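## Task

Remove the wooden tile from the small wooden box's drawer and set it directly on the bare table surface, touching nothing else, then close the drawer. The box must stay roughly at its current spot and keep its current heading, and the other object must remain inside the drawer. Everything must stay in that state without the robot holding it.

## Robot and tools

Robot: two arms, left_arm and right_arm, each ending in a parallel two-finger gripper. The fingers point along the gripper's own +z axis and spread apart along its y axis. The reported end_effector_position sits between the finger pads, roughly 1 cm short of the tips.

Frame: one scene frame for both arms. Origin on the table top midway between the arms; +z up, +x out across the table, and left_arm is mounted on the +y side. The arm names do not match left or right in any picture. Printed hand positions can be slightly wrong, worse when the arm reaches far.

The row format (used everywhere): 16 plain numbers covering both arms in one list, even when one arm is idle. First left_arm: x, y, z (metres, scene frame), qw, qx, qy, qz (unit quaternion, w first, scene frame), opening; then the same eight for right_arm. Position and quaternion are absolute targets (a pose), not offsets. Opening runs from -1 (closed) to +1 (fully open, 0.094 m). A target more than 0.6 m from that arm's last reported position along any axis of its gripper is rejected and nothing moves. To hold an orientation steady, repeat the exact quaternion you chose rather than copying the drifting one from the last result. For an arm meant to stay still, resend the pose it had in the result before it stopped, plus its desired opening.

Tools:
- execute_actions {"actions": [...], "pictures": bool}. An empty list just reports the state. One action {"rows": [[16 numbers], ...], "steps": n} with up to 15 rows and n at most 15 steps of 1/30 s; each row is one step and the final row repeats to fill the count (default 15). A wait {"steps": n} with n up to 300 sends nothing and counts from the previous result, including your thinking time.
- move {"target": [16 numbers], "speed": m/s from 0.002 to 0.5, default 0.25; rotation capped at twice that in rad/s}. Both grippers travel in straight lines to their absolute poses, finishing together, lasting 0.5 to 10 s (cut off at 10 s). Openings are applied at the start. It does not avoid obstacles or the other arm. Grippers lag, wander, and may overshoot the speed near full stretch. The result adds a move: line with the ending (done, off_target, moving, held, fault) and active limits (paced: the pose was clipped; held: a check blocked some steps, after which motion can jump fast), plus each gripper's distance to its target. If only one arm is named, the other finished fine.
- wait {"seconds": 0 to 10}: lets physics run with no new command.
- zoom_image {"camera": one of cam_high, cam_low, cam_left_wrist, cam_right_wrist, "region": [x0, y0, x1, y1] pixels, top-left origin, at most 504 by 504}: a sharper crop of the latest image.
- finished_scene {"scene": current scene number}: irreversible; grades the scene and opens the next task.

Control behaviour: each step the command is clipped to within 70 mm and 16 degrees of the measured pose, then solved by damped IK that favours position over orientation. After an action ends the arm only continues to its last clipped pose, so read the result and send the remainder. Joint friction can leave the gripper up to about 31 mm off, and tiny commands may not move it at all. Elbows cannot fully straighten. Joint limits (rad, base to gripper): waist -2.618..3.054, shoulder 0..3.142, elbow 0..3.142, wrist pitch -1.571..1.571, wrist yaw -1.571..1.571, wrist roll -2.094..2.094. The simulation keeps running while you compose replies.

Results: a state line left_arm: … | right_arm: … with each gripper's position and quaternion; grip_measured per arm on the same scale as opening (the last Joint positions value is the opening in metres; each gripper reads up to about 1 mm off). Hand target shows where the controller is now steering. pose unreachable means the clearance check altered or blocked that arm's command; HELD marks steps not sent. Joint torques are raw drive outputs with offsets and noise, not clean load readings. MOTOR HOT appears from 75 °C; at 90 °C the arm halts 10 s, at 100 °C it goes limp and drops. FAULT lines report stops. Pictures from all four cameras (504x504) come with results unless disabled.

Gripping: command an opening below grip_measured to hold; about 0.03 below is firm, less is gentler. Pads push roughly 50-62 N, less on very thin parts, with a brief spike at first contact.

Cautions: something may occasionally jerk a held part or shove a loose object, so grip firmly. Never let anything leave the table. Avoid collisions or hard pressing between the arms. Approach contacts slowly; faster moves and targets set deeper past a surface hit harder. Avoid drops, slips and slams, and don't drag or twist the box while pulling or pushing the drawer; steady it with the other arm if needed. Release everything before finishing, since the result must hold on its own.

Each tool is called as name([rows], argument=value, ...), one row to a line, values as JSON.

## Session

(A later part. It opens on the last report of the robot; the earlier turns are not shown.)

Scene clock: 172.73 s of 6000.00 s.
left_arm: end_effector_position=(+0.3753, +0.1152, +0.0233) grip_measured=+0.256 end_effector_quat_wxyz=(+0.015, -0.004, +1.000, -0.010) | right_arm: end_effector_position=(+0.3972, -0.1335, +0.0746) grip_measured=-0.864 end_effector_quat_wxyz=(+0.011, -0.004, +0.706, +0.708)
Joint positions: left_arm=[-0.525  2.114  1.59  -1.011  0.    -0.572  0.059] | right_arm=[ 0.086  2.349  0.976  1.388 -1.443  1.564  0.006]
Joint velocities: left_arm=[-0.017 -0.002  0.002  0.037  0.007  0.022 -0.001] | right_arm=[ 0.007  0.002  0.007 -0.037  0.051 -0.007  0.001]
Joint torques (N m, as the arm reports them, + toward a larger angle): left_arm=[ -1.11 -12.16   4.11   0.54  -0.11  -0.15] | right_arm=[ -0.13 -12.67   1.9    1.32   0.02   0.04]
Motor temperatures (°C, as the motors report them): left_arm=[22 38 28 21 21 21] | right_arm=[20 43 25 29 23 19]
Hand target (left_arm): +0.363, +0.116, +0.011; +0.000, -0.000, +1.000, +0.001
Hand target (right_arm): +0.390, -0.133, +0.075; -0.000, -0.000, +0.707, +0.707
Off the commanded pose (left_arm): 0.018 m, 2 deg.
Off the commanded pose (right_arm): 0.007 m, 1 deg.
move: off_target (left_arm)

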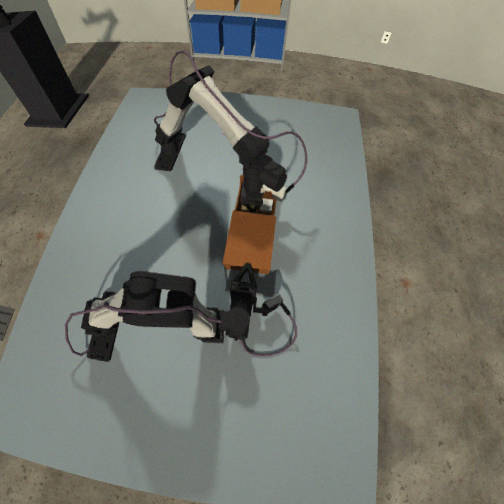

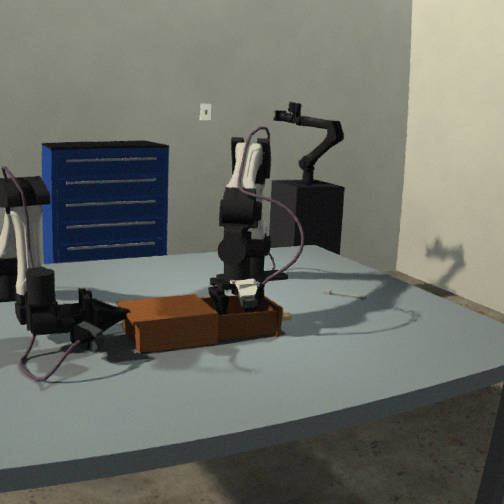

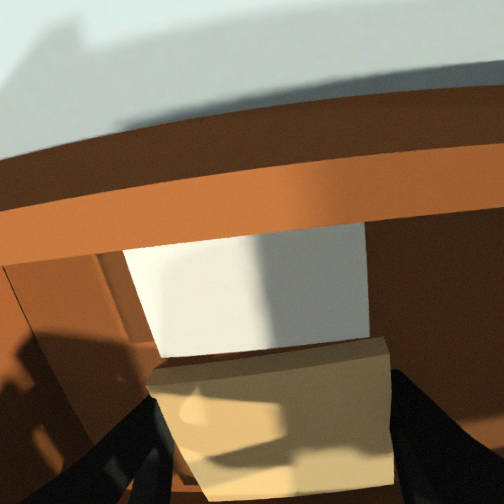

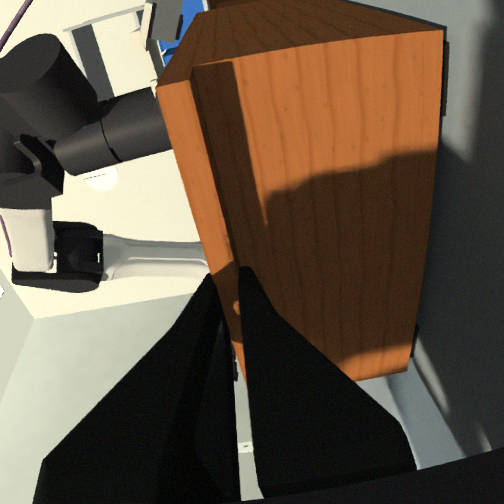

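move(target=[0.378,0.115,0.12,0,0,1,0,0.2,0.39,-0.133,0.075,0,0,0.707,0.707,-0.9], speed=0.1)

move(target=[0.22,0.13,0.11,0,0,1,0,0.2,0.39,-0.133,0.075,0,0,0.707,0.707,-0.9], speed=0.15)

move(target=[0.22,0.13,0.005,0,0,1,0,0.2,0.39,-0.133,0.075,0,0,0.707,0.707,-0.9], speed=0.06)

Scene clock: 181.60 s of 6000.00 s.
left_arm: end_effector_position=(+0.3762, +0.1147, +0.1226) grip_measured=+0.256 end_effector_quat_wxyz=(+0.005, -0.003, +1.000, -0.003) | right_arm: end_effector_position=(+0.3972, -0.1335, +0.0746) grip_measured=-0.864 end_effector_quat_wxyz=(+0.011, -0.004, +0.706, +0.708)
Joint positions: left_arm=[-0.525  2.108  1.98  -1.432  0.    -0.571  0.059] | right_arm=[ 0.086  2.349  0.976  1.388 -1.443  1.564  0.006]
Joint velocities: left_arm=[ 0.012  0.002  0.002 -0.022  0.037 -0.066 -0.001] | right_arm=[-0.007 -0.002 -0.007  0.007 -0.007  0.037  0.001]
Joint torques (N m, as the arm reports them, + toward a larger angle): left_arm=[  0.32 -11.17   9.46   0.3   -0.11   0.04] | right_arm=[ -0.09 -12.93   1.82   1.3    0.     0.03]
Motor temperatures (°C, as the motors report them): left_arm=[22 39 28 21 21 21] | right_arm=[20 44 24 29 23 19]
Hand target (left_arm): +0.379, +0.115, +0.120; +0.000, -0.000, +1.000, -0.000
Hand target (right_arm): +0.390, -0.133, +0.075; -0.000, -0.000, +0.707, +0.707
Off the commanded pose (left_arm): 0.003 m, 1 deg.
Off the commanded pose (right_arm): 0.007 m, 1 deg.
After step 90, 4.27 s passed at rest.
move: done

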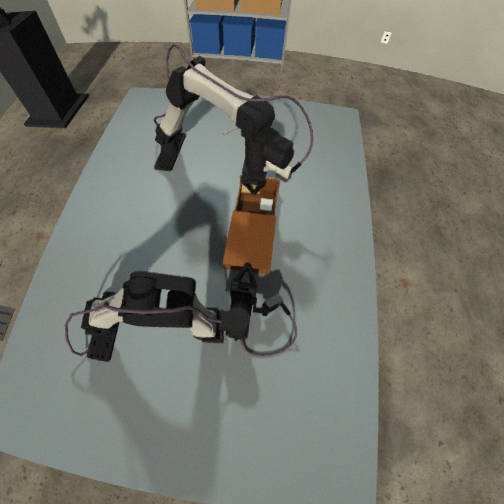

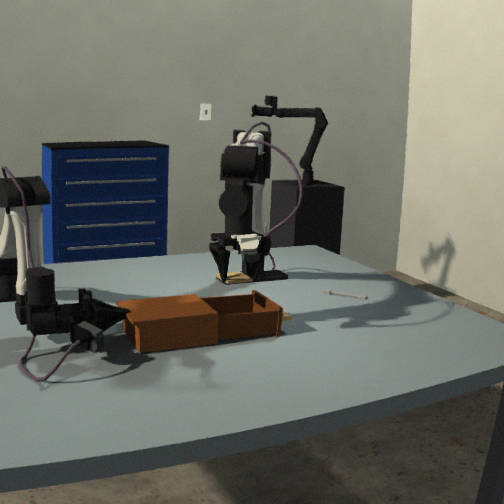

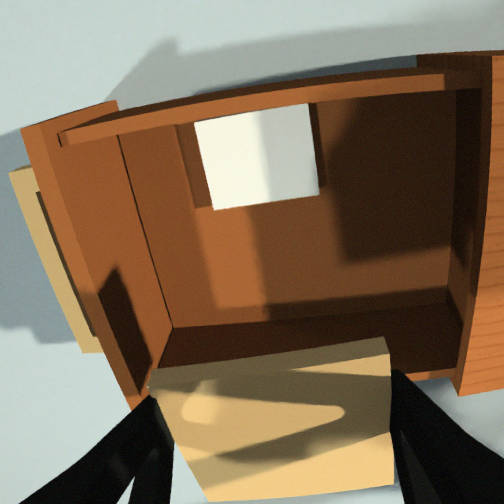

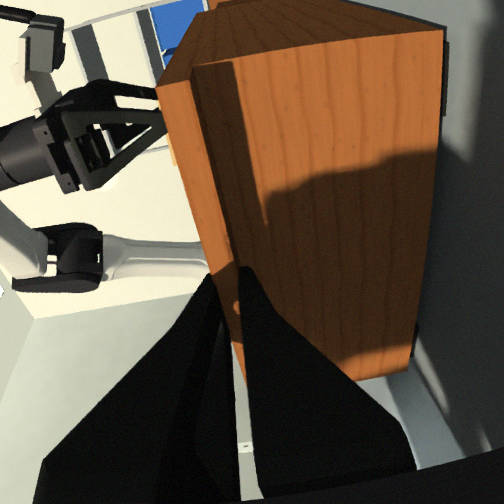

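Scene clock: 183.17 s of 6000.00 s.
left_arm: end_effector_position=(+0.2243, +0.1319, +0.1132) grip_measured=+0.256 end_effector_quat_wxyz=(-0.000, +0.001, +1.000, +0.000) | right_arm: end_effector_position=(+0.3972, -0.1335, +0.0746) grip_measured=-0.864 end_effector_quat_wxyz=(+0.011, -0.004, +0.706, +0.708)
Joint positions: left_arm=[-0.767  1.6    1.288 -1.26   0.    -0.803  0.059] | right_arm=[ 0.086  2.349  0.976  1.388 -1.443  1.564  0.006]
Joint velocities: left_arm=[-0.002 -0.012 -0.007  0.022 -0.022 -0.11   0.   ] | right_arm=[ 0.017  0.012  0.007  0.037 -0.022 -0.066 -0.002]
Joint torques (N m, as the arm reports them, + toward a larger angle): left_arm=[-0.63 -8.63  5.16  0.47 -0.16 -0.14] | right_arm=[ -0.23 -12.95   2.07   1.3    0.03   0.02]
Motor temperatures (°C, as the motors report them): left_arm=[22 39 28 21 21 21] | right_arm=[20 44 24 29 23 19]
Hand target (left_arm): +0.220, +0.133, +0.109; +0.000, +0.000, +1.000, +0.003
Hand target (right_arm): +0.390, -0.133, +0.075; -0.000, -0.000, +0.707, +0.707
Off the commanded pose (left_arm): 0.006 m, 0 deg.
Off the commanded pose (right_arm): 0.007 m, 1 deg.
move: done

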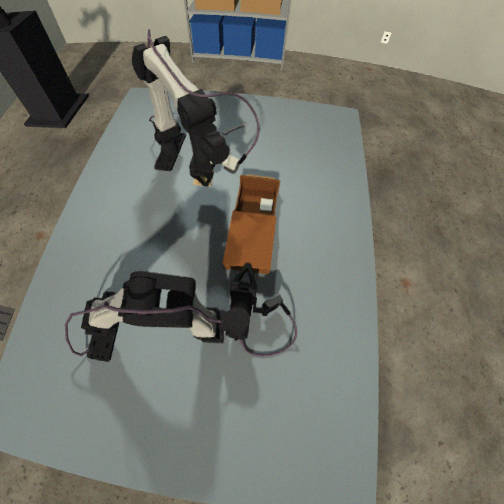

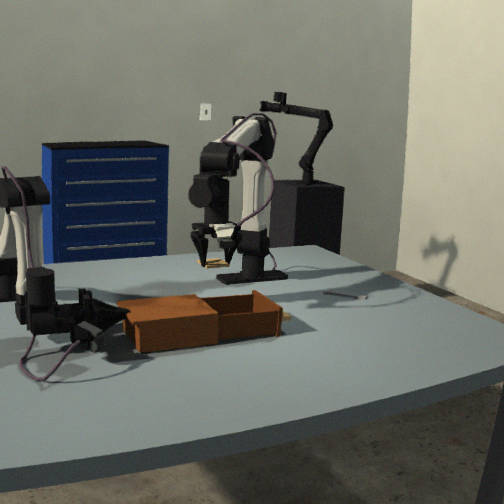

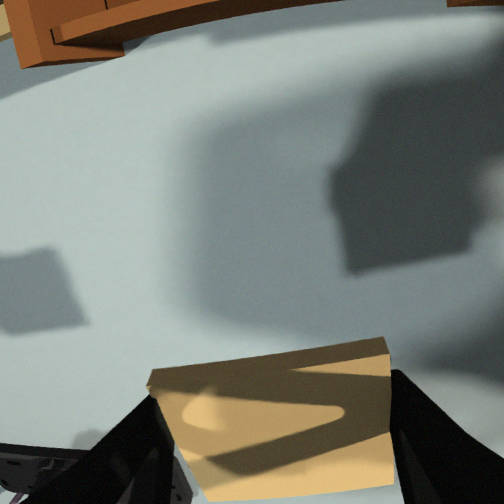

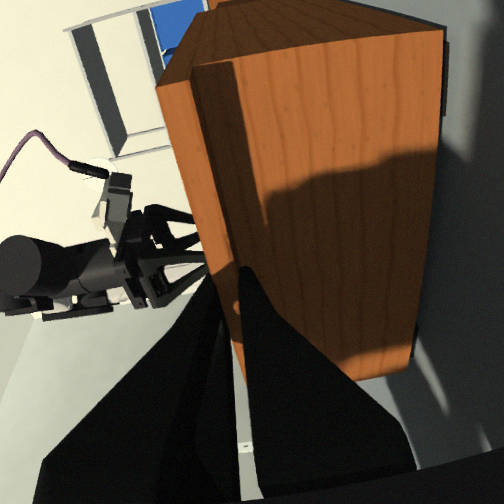

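Scene clock: 185.47 s of 6000.00 s.
left_arm: end_effector_position=(+0.2273, +0.1288, +0.0146) grip_measured=+0.256 end_effector_quat_wxyz=(+0.008, -0.003, +1.000, -0.009) | right_arm: end_effector_position=(+0.3972, -0.1335, +0.0746) grip_measured=-0.864 end_effector_quat_wxyz=(+0.011, -0.004, +0.706, +0.708)
Joint positions: left_arm=[-0.767  1.696  0.982 -0.833  0.    -0.811  0.059] | right_arm=[ 0.086  2.349  0.976  1.388 -1.443  1.564  0.006]
Joint velocities: left_arm=[ 0.017  0.002 -0.002 -0.007 -0.022  0.022 -0.001] | right_arm=[ 0.002 -0.012  0.007 -0.007 -0.007  0.022 -0.001]
Joint torques (N m, as the arm reports them, + toward a larger angle): left_arm=[-1.   -7.1   4.75  0.52 -0.12 -0.16] | right_arm=[ -0.14 -12.74   2.03   1.32   0.     0.07]
Motor temperatures (°C, as the motors report them): left_arm=[22 38 28 21 21 21] | right_arm=[20 44 24 30 23 19]
Hand target (left_arm): +0.219, +0.131, +0.006; +0.000, +0.000, +1.000, +0.000
Hand target (right_arm): +0.390, -0.133, +0.075; -0.000, -0.000, +0.707, +0.707
Off the commanded pose (left_arm): 0.012 m, 1 deg.
Off the commanded pose (right_arm): 0.007 m, 1 deg.
move: off_target (left_arm)

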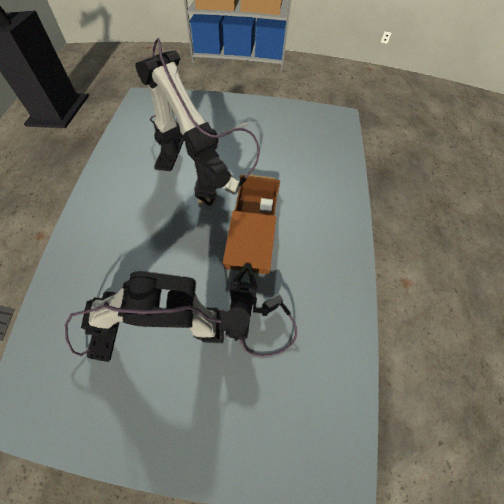

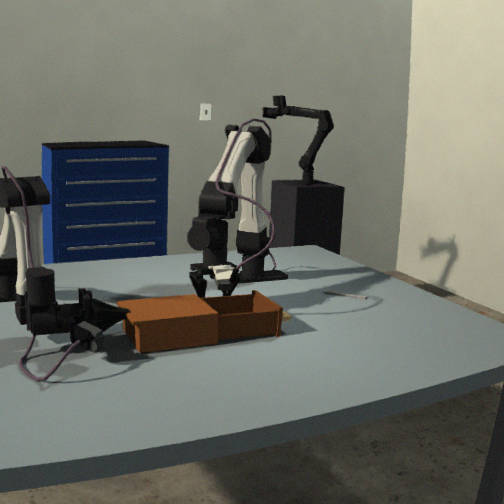

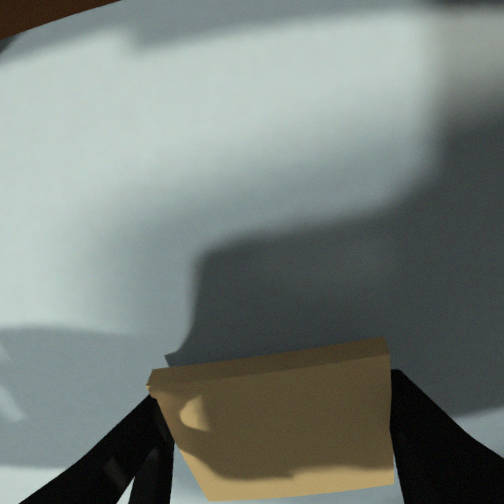

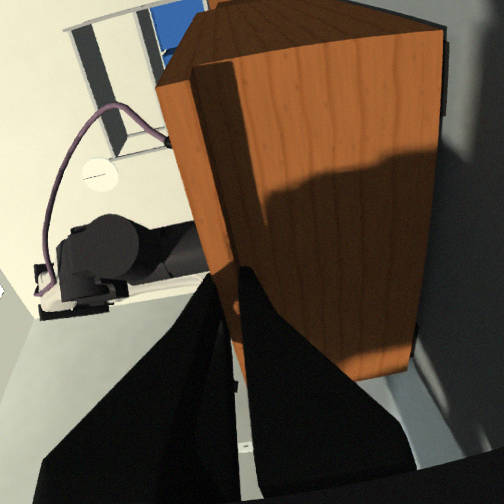

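move(target=[0.22,0.13,0.0,0,0,1,0,0.6,0.39,-0.133,0.075,0,0,0.707,0.707,-0.9], speed=0.03)

move(target=[0.24,0.2,0.1,0,0,1,0,0.6,0.39,-0.133,0.075,0,0,0.707,0.707,-0.9], speed=0.15)

move(target=[0.39,0.27,0.07,0,0,0.985,-0.174,-1,0.39,-0.133,0.075,0,0,0.707,0.707,-0.9], speed=0.15)

move(target=[0.39,0.25,0.025,0,0,0.985,-0.174,-1,0.39,-0.133,0.075,0,0,0.707,0.707,-0.9], speed=0.1)

move(target=[0.395,0.075,0.035,0,0,0.985,-0.174,-1,0.385,-0.12,0.075,0,0,0.707,0.707,-0.9], speed=0.05)

Scene clock: 198.10 s of 6000.00 s.
left_arm: end_effector_position=(+0.2301, +0.1259, +0.0120) grip_measured=+0.598 end_effector_quat_wxyz=(+0.012, -0.003, +1.000, -0.012) | right_arm: end_effector_position=(+0.3972, -0.1335, +0.0746) grip_measured=-0.864 end_effector_quat_wxyz=(+0.011, -0.004, +0.706, +0.708)
Joint positions: left_arm=[-0.767  1.706  0.982 -0.813  0.    -0.811  0.075] | right_arm=[ 0.086  2.349  0.976  1.388 -1.443  1.564  0.006]
Joint velocities: left_arm=[-0.017 -0.002  0.007 -0.007  0.007 -0.051  0.001] | right_arm=[-0.002 -0.012 -0.007 -0.022 -0.007 -0.022  0.   ]
Joint torques (N m, as the arm reports them, + toward a larger angle): left_arm=[-1.02 -6.96  4.1   0.58 -0.12 -0.15] | right_arm=[ -0.17 -12.92   1.92   1.34  -0.05   0.04]
Motor temperatures (°C, as the motors report them): left_arm=[22 36 27 21 21 21] | right_arm=[20 44 24 30 23 19]
Hand target (left_arm): +0.220, +0.131, +0.001; +0.000, -0.000, +1.000, +0.000
Hand target (right_arm): +0.390, -0.133, +0.075; -0.000, -0.000, +0.707, +0.707
Off the commanded pose (left_arm): 0.016 m, 2 deg.
Off the commanded pose (right_arm): 0.007 m, 1 deg.
After step 90, 8.80 s passed at rest.
move: off_target (left_arm)

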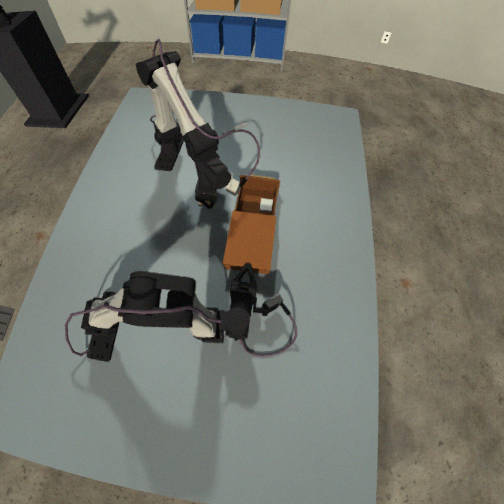

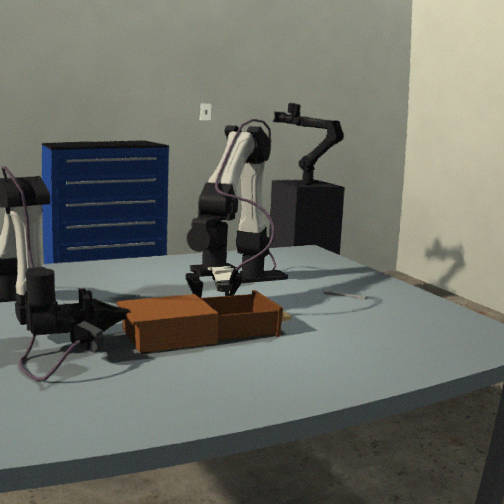

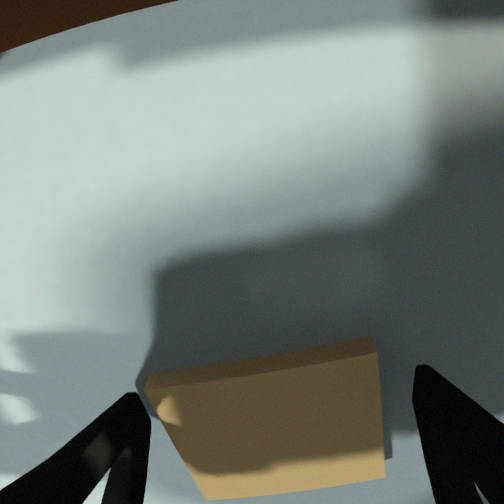

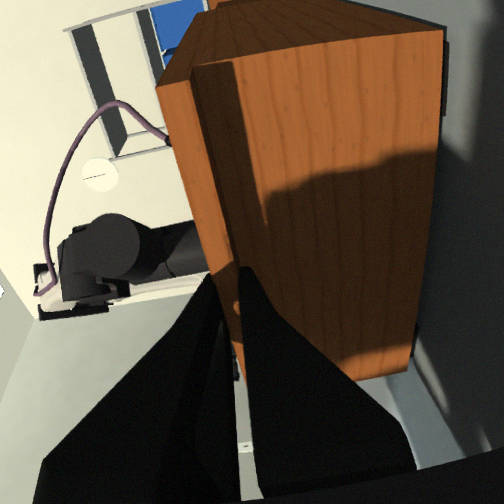

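Scene clock: 199.47 s of 6000.00 s.
left_arm: end_effector_position=(+0.2360, +0.1976, +0.0924) grip_measured=+0.598 end_effector_quat_wxyz=(-0.006, +0.000, +1.000, +0.003) | right_arm: end_effector_position=(+0.3972, -0.1335, +0.0746) grip_measured=-0.864 end_effector_quat_wxyz=(+0.011, -0.004, +0.706, +0.708)
Joint positions: left_arm=[-0.544  1.495  1.101 -1.191  0.002 -0.582  0.075] | right_arm=[ 0.086  2.349  0.976  1.388 -1.443  1.564  0.006]
Joint velocities: left_arm=[-0.007  0.002 -0.017 -0.007 -0.007 -0.007  0.   ] | right_arm=[-0.017 -0.007 -0.007 -0.051 -0.037 -0.037  0.001]
Joint torques (N m, as the arm reports them, + toward a larger angle): left_arm=[ 0.92 -7.    9.42  0.24 -0.07  0.04] | right_arm=[  0.01 -12.77   1.86   1.3    0.02   0.03]
Motor temperatures (°C, as the motors report them): left_arm=[22 36 27 21 21 21] | right_arm=[20 44 24 30 23 19]
Hand target (left_arm): +0.240, +0.198, +0.099; -0.000, -0.000, +1.000, -0.003
Hand target (right_arm): +0.390, -0.133, +0.075; -0.000, -0.000, +0.707, +0.707
Off the commanded pose (left_arm): 0.009 m, 1 deg.
Off the commanded pose (right_arm): 0.007 m, 1 deg.
move: done

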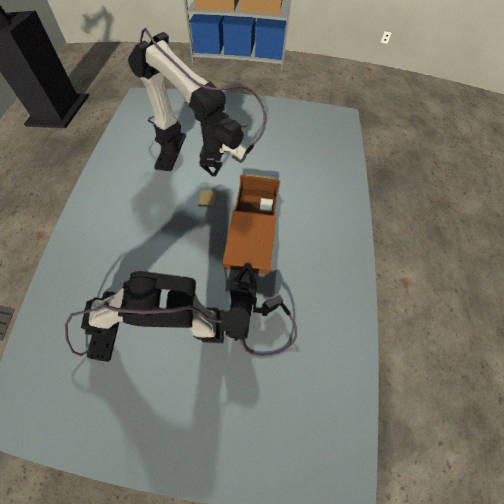

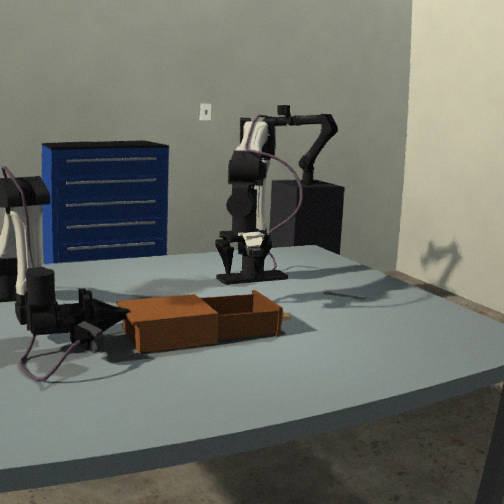

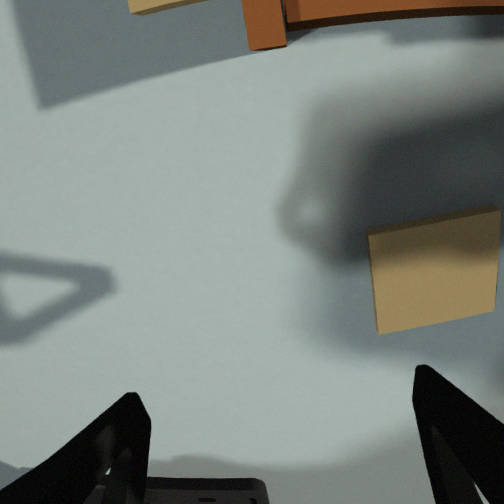

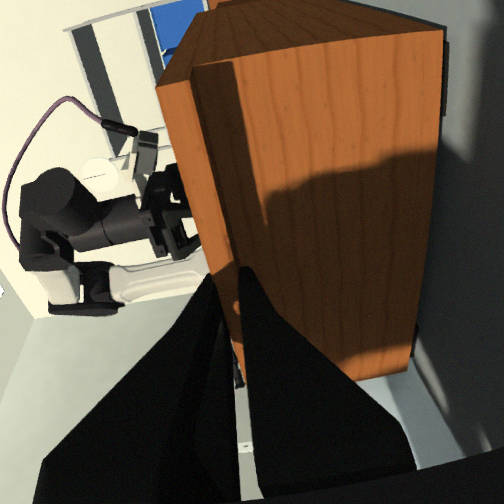

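Scene clock: 201.20 s of 6000.00 s.
left_arm: end_effector_position=(+0.3868, +0.2637, +0.0698) grip_measured=-0.985 end_effector_quat_wxyz=(-0.001, -0.002, +0.984, -0.177) | right_arm: end_effector_position=(+0.3972, -0.1335, +0.0746) grip_measured=-0.864 end_effector_quat_wxyz=(+0.011, -0.004, +0.706, +0.708)
Joint positions: left_arm=[ 0.012  1.918  1.451 -1.096  0.356 -0.033  0.001] | right_arm=[ 0.086  2.349  0.976  1.388 -1.443  1.564  0.006]
Joint velocities: left_arm=[-0.002  0.012 -0.007 -0.022  0.066  0.081 -0.   ] | right_arm=[-0.017 -0.002  0.002 -0.007  0.066  0.081  0.   ]
Joint torques (N m, as the arm reports them, + toward a larger angle): left_arm=[ 0.58 -9.86  9.53  0.3   0.15  0.09] | right_arm=[ -0.02 -12.86   2.     1.32  -0.01   0.07]
Motor temperatures (°C, as the motors report them): left_arm=[22 35 28 21 21 21] | right_arm=[20 44 24 30 23 19]
Hand target (left_arm): +0.391, +0.264, +0.072; -0.001, +0.000, +0.983, -0.181
Hand target (right_arm): +0.390, -0.133, +0.075; -0.000, -0.000, +0.707, +0.707
Off the commanded pose (left_arm): 0.007 m, 0 deg.
Off the commanded pose (right_arm): 0.007 m, 1 deg.
move: done

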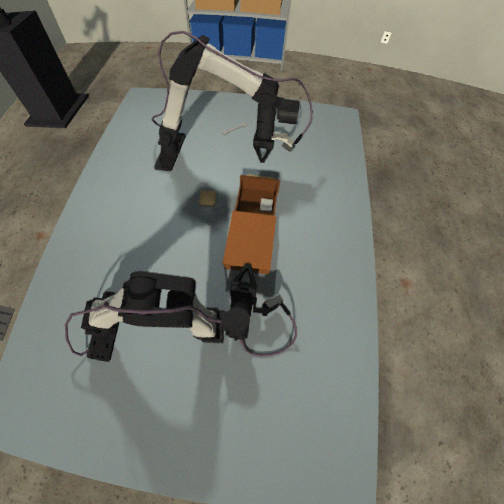

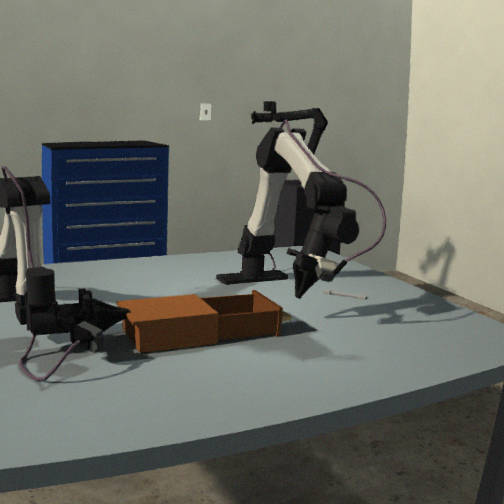

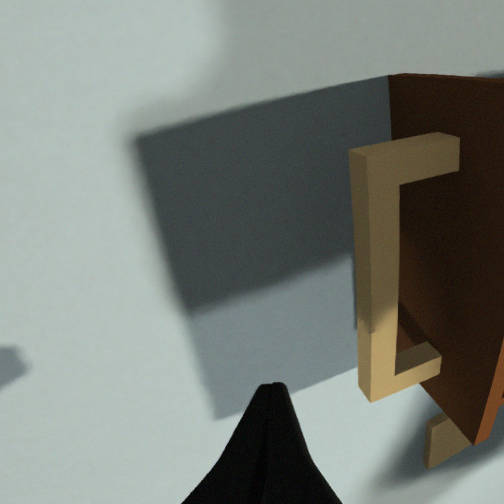

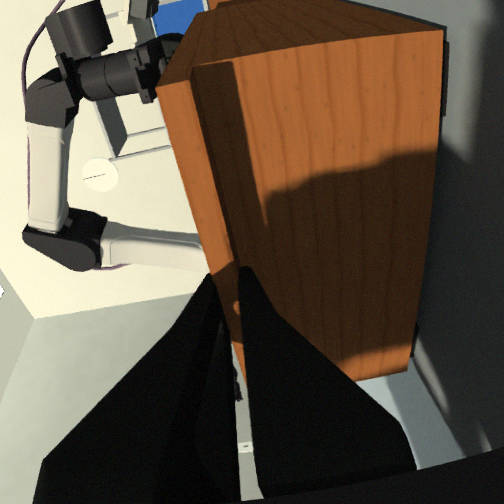

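Scene clock: 202.23 s of 6000.00 s.
left_arm: end_effector_position=(+0.3953, +0.2531, +0.0347) grip_measured=-0.985 end_effector_quat_wxyz=(+0.011, +0.001, +0.984, -0.177) | right_arm: end_effector_position=(+0.3972, -0.1335, +0.0746) grip_measured=-0.864 end_effector_quat_wxyz=(+0.011, -0.004, +0.706, +0.708)
Joint positions: left_arm=[-0.017  1.966  1.372 -0.933  0.354 -0.062  0.001] | right_arm=[ 0.086  2.349  0.976  1.388 -1.443  1.564  0.006]
Joint velocities: left_arm=[ 0.002  0.002  0.007  0.022  0.037 -0.007  0.   ] | right_arm=[ 0.002  0.002 -0.002 -0.007 -0.007 -0.007 -0.001]
Joint torques (N m, as the arm reports them, + toward a larger angle): left_arm=[ -0.73 -10.52   5.25   0.59   0.07  -0.13] | right_arm=[ -0.08 -12.68   1.91   1.31  -0.02   0.03]
Motor temperatures (°C, as the motors report them): left_arm=[22 35 28 21 21 21] | right_arm=[20 44 24 30 23 19]
Hand target (left_arm): +0.389, +0.250, +0.025; -0.000, +0.000, +0.985, -0.173
Hand target (right_arm): +0.390, -0.133, +0.075; -0.000, -0.000, +0.707, +0.707
Off the commanded pose (left_arm): 0.012 m, 1 deg.
Off the commanded pose (right_arm): 0.007 m, 1 deg.
move: off_target (left_arm)

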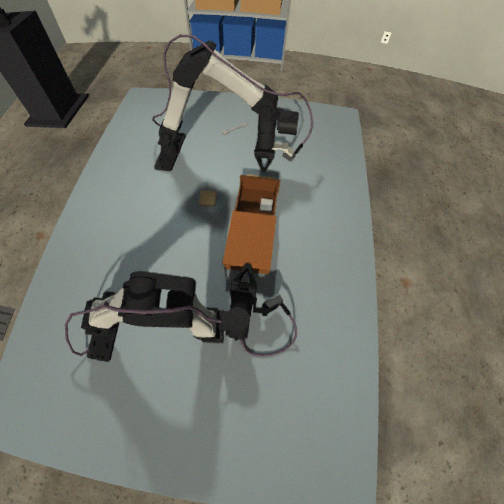

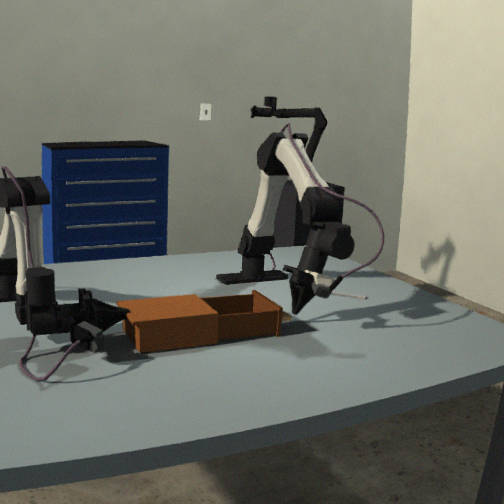

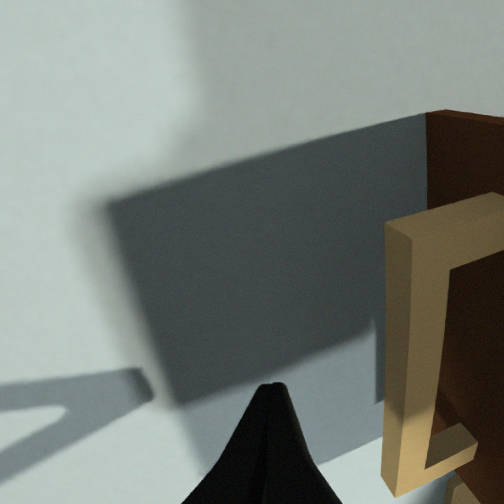

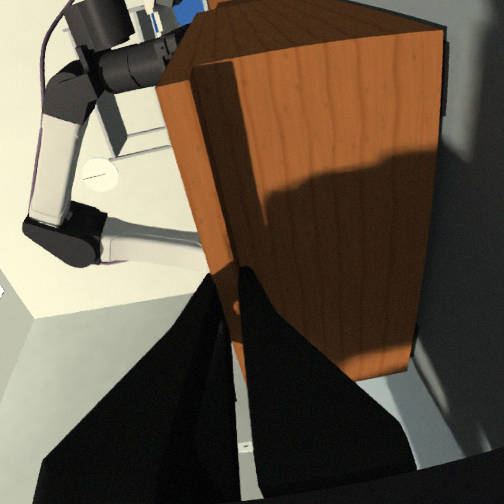

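Scene clock: 206.10 s of 6000.00 s.
left_arm: end_effector_position=(+0.3867, +0.1172, +0.0311) grip_measured=-0.986 end_effector_quat_wxyz=(-0.011, -0.015, +0.993, -0.114) | right_arm: end_effector_position=(+0.3976, -0.1336, +0.0746) grip_measured=-0.864 end_effector_quat_wxyz=(+0.019, +0.002, +0.706, +0.708)
Joint positions: left_arm=[-0.419  2.094  1.572 -0.965  0.213 -0.498  0.001] | right_arm=[ 0.087  2.345  0.961  1.402 -1.421  1.566  0.006]
Joint velocities: left_arm=[-0.007  0.002 -0.002  0.051  0.037 -0.066 -0.   ] | right_arm=[ 0.007 -0.007  0.002  0.037  0.051 -0.066 -0.   ]
Joint torques (N m, as the arm reports them, + toward a larger angle): left_arm=[ -2.69 -11.04  10.23   1.19   0.71  -0.21] | right_arm=[  2.23 -12.73   2.05   1.3    0.1    0.06]
Motor temperatures (°C, as the motors report them): left_arm=[22 36 28 22 21 21] | right_arm=[20 45 24 30 23 19]
Hand target (left_arm): +0.391, +0.081, +0.036; -0.004, +0.002, +0.986, -0.167
Hand target (right_arm): +0.385, -0.120, +0.075; -0.000, -0.000, +0.707, +0.707
Off the commanded pose (left_arm): 0.043 m, 7 deg.
Off the commanded pose (right_arm): 0.019 m, 2 deg.
move: off_target (left_arm, right_arm)

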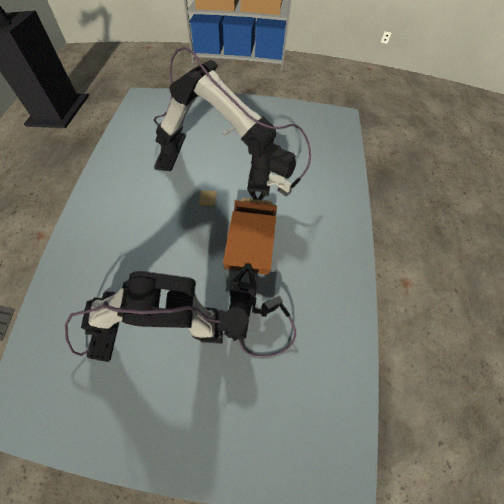

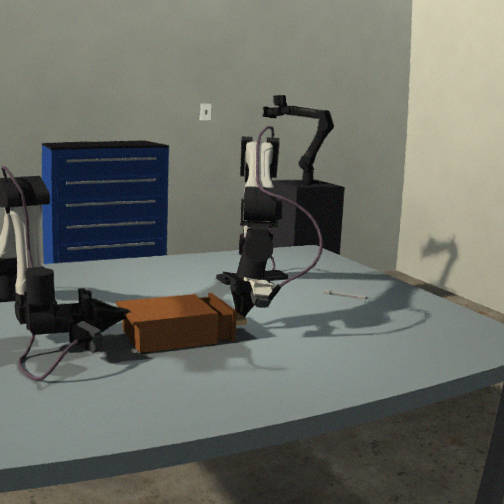

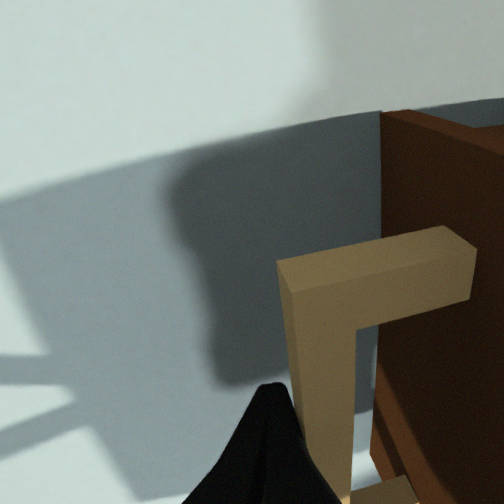

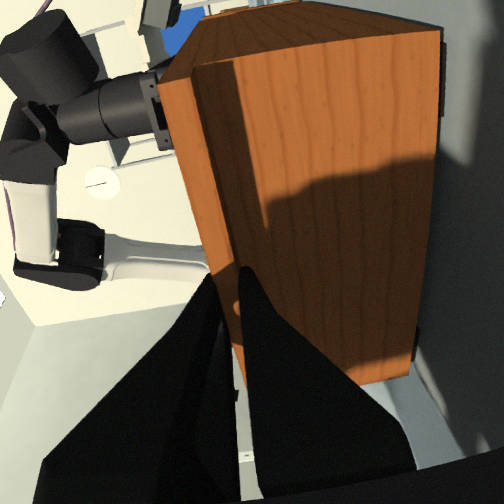

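move(target=[0.4,0.045,0.038,0,0,0.985,-0.174,-1,0.39,-0.115,0.075,0,0,0.707,0.707,-0.9], speed=0.04)

Scene clock: 217.07 s of 6000.00 s.
left_arm: end_effector_position=(+0.3868, +0.0918, +0.0320) grip_measured=-0.986 end_effector_quat_wxyz=(-0.025, -0.017, +0.994, -0.104) | right_arm: end_effector_position=(+0.3975, -0.1333, +0.0746) grip_measured=-0.864 end_effector_quat_wxyz=(+0.018, +0.003, +0.706, +0.708)
Joint positions: left_arm=[-0.476  2.164  1.69  -1.032  0.205 -0.555  0.001] | right_arm=[ 0.088  2.345  0.961  1.402 -1.421  1.567  0.006]
Joint velocities: left_arm=[ 0.007 -0.017 -0.002 -0.007 -0.095 -0.022 -0.001] | right_arm=[-0.002 -0.012 -0.012  0.007 -0.037 -0.022 -0.001]
Joint torques (N m, as the arm reports them, + toward a larger angle): left_arm=[ -2.82 -12.03  10.76   1.46   0.76  -0.22] | right_arm=[  3.28 -12.18   3.77   1.23   0.25   0.03]
Motor temperatures (°C, as the motors report them): left_arm=[23 36 30 22 21 21] | right_arm=[20 45 24 30 23 19]
Hand target (left_arm): +0.396, +0.049, +0.041; -0.004, +0.004, +0.985, -0.171
Hand target (right_arm): +0.389, -0.116, +0.075; -0.000, -0.000, +0.707, +0.708
Off the commanded pose (left_arm): 0.049 m, 9 deg.
Off the commanded pose (right_arm): 0.020 m, 2 deg.
After step 90, 5.83 s passed at rest.
move: off_target (left_arm, right_arm)

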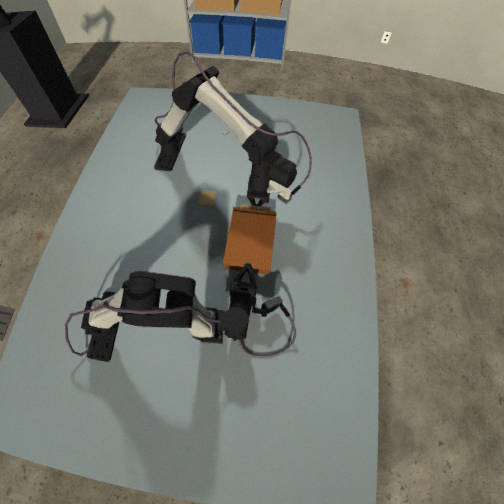

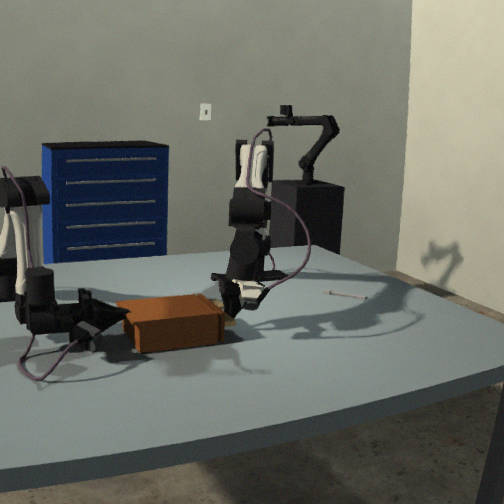

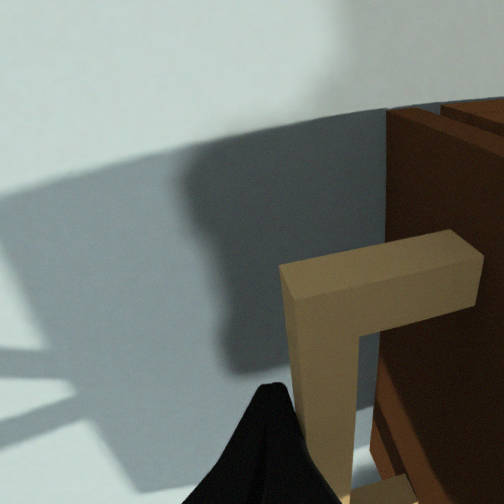

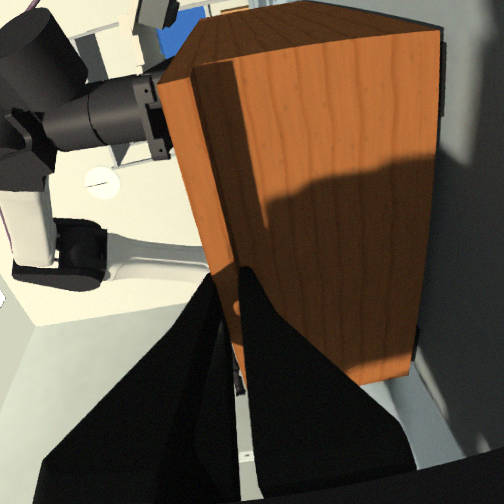

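move(target=[0.4,0.03,0.038,0,0,0.985,-0.174,-1,0.375,-0.105,0.075,0,0,0.707,0.707,-0.9], speed=0.04)

move(target=[0.39,0.13,0.06,0,0,0.985,-0.174,-1,0.385,-0.13,0.075,0,0,0.707,0.707,-0.9], speed=0.08)

move(target=[0.39,0.13,0.06,0,0,0.985,-0.174,-1,0.39,-0.17,0.078,0,0,0.707,0.707,-0.4], speed=0.04)

Scene clock: 235.57 s of 6000.00 s.
left_arm: end_effector_position=(+0.3906, +0.0892, +0.0324) grip_measured=-0.986 end_effector_quat_wxyz=(-0.020, -0.022, +0.996, -0.089) | right_arm: end_effector_position=(+0.3935, -0.1286, +0.0744) grip_measured=-0.864 end_effector_quat_wxyz=(+0.029, +0.013, +0.706, +0.708)
Joint positions: left_arm=[-0.489  2.188  1.734 -1.059  0.173 -0.578  0.001] | right_arm=[ 0.104  2.333  0.923  1.432 -1.375  1.57   0.006]
Joint velocities: left_arm=[ 0.012 -0.022  0.002  0.051 -0.081  0.051  0.   ] | right_arm=[-0.002 -0.022  0.002 -0.022  0.037  0.066  0.001]
Joint torques (N m, as the arm reports them, + toward a larger angle): left_arm=[ -3.91 -12.12  10.86   1.54   0.97  -0.27] | right_arm=[  4.42 -12.54   2.16   1.29   0.09   0.04]
Motor temperatures (°C, as the motors report them): left_arm=[23 38 32 23 22 21] | right_arm=[21 45 24 30 23 19]
Hand target (left_arm): +0.395, +0.035, +0.042; -0.005, +0.005, +0.985, -0.170
Hand target (right_arm): +0.375, -0.106, +0.075; +0.000, -0.000, +0.707, +0.707
Off the commanded pose (left_arm): 0.060 m, 10 deg.
Off the commanded pose (right_arm): 0.030 m, 4 deg.
After step 90, 13.37 s passed at rest.
move: off_target (left_arm, right_arm)

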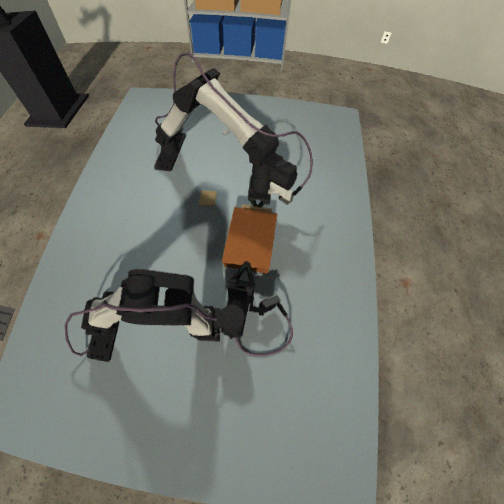

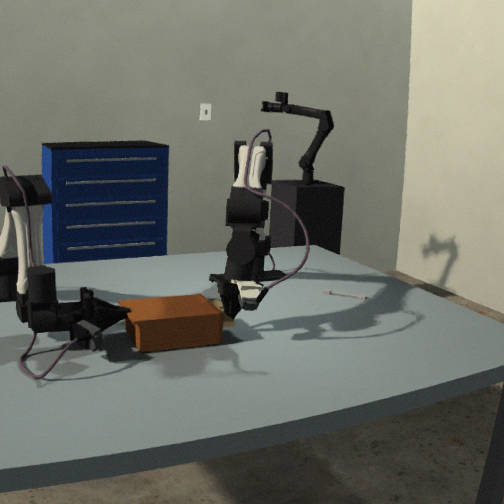

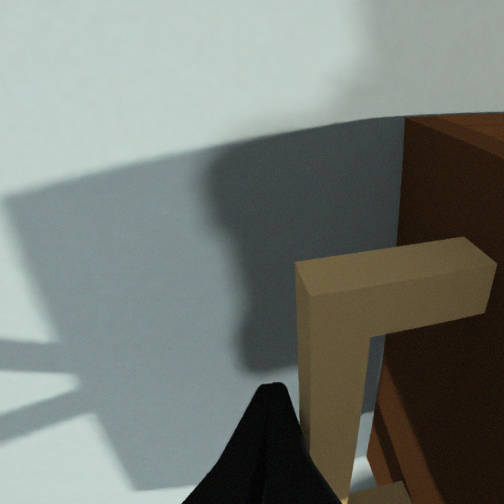

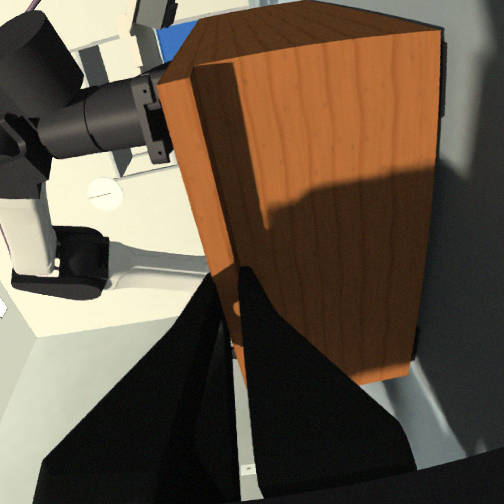

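Scene clock: 237.13 s of 6000.00 s.
left_arm: end_effector_position=(+0.3926, +0.1250, +0.0626) grip_measured=-0.986 end_effector_quat_wxyz=(+0.000, -0.000, +0.985, -0.173) | right_arm: end_effector_position=(+0.3920, -0.1296, +0.0743) grip_measured=-0.864 end_effector_quat_wxyz=(+0.025, +0.011, +0.706, +0.708)
Joint positions: left_arm=[-0.353  2.02   1.565 -0.977  0.32  -0.415  0.001] | right_arm=[ 0.101  2.333  0.922  1.432 -1.387  1.571  0.006]
Joint velocities: left_arm=[-0.007 -0.002  0.012 -0.066 -0.022  0.081  0.001] | right_arm=[-0.012 -0.017  0.007 -0.037  0.066 -0.066 -0.   ]
Joint torques (N m, as the arm reports them, + toward a larger angle): left_arm=[  0.78 -13.18   5.26   0.81   0.12   0.1 ] | right_arm=[ -0.37 -11.77   4.1    1.17  -0.49   0.07]
Motor temperatures (°C, as the motors report them): left_arm=[23 38 32 23 22 21] | right_arm=[21 45 25 30 23 19]
Hand target (left_arm): +0.390, +0.129, +0.060; -0.002, +0.001, +0.984, -0.176
Hand target (right_arm): +0.385, -0.130, +0.075; +0.000, +0.000, +0.707, +0.708
Off the commanded pose (left_arm): 0.006 m, 0 deg.
Off the commanded pose (right_arm): 0.007 m, 3 deg.
move: off_target (right_arm)

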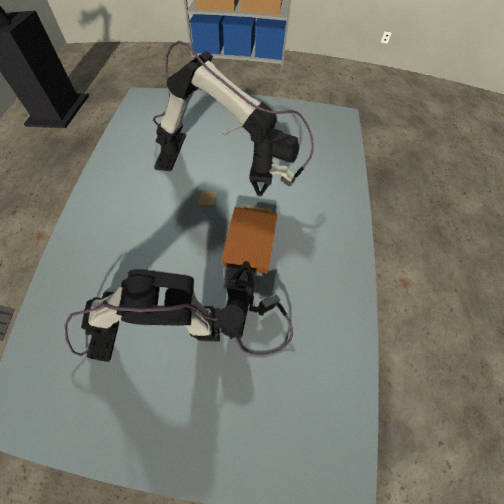

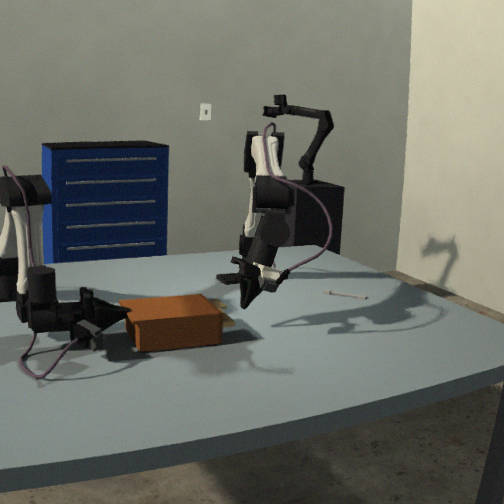

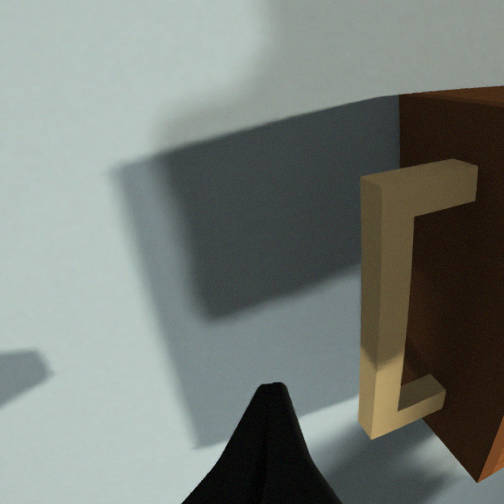

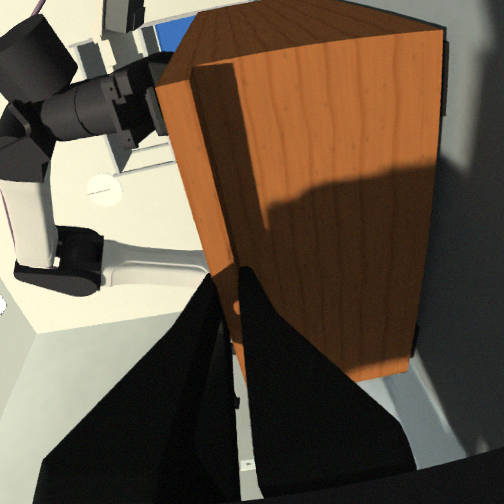

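Scene clock: 238.47 s of 6000.00 s.
left_arm: end_effector_position=(+0.3927, +0.1250, +0.0626) grip_measured=-0.986 end_effector_quat_wxyz=(+0.001, +0.000, +0.985, -0.173) | right_arm: end_effector_position=(+0.3873, -0.1683, +0.0715) grip_measured=-0.402 end_effector_quat_wxyz=(-0.004, +0.007, +0.707, +0.707)
Joint positions: left_arm=[-0.353  2.02   1.565 -0.977  0.32  -0.414  0.001] | right_arm=[-0.003  2.333  0.922  1.404 -1.538  1.58   0.028]
Joint velocities: left_arm=[-0.007 -0.007  0.002 -0.081 -0.007  0.066 -0.   ] | right_arm=[ 0.002 -0.002  0.002 -0.037 -0.081 -0.081  0.   ]
Joint torques (N m, as the arm reports them, + toward a larger angle): left_arm=[  0.86 -13.46   5.16   0.8    0.09   0.06] | right_arm=[ -0.73 -12.29   4.68   1.21   0.    -0.01]
Motor temperatures (°C, as the motors report them): left_arm=[23 39 32 23 22 21] | right_arm=[21 45 25 30 23 19]
Hand target (left_arm): +0.390, +0.130, +0.060; -0.000, -0.000, +0.985, -0.174
Hand target (right_arm): +0.390, -0.170, +0.078; +0.000, +0.000, +0.707, +0.707
Off the commanded pose (left_arm): 0.006 m, 0 deg.
Off the commanded pose (right_arm): 0.007 m, 1 deg.
move: done

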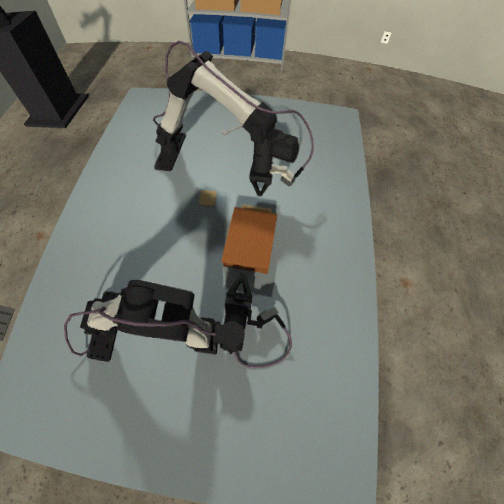

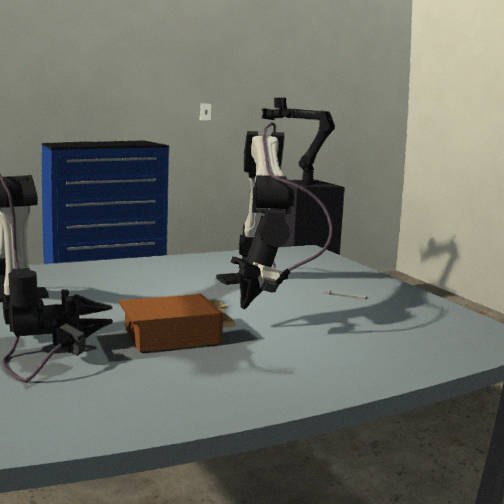

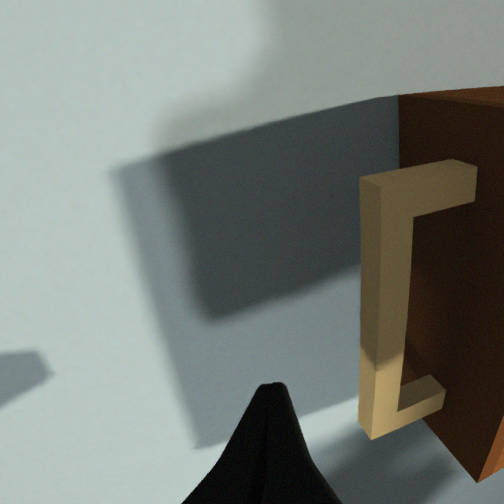

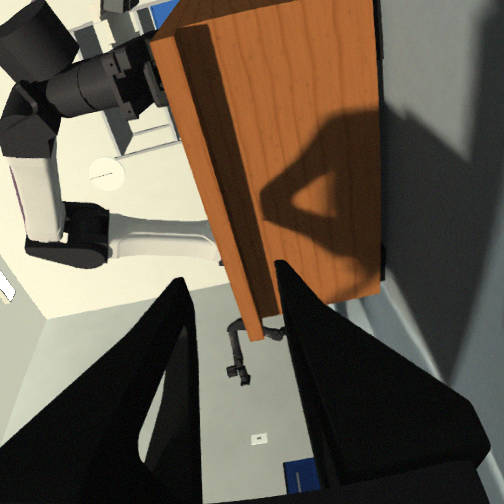

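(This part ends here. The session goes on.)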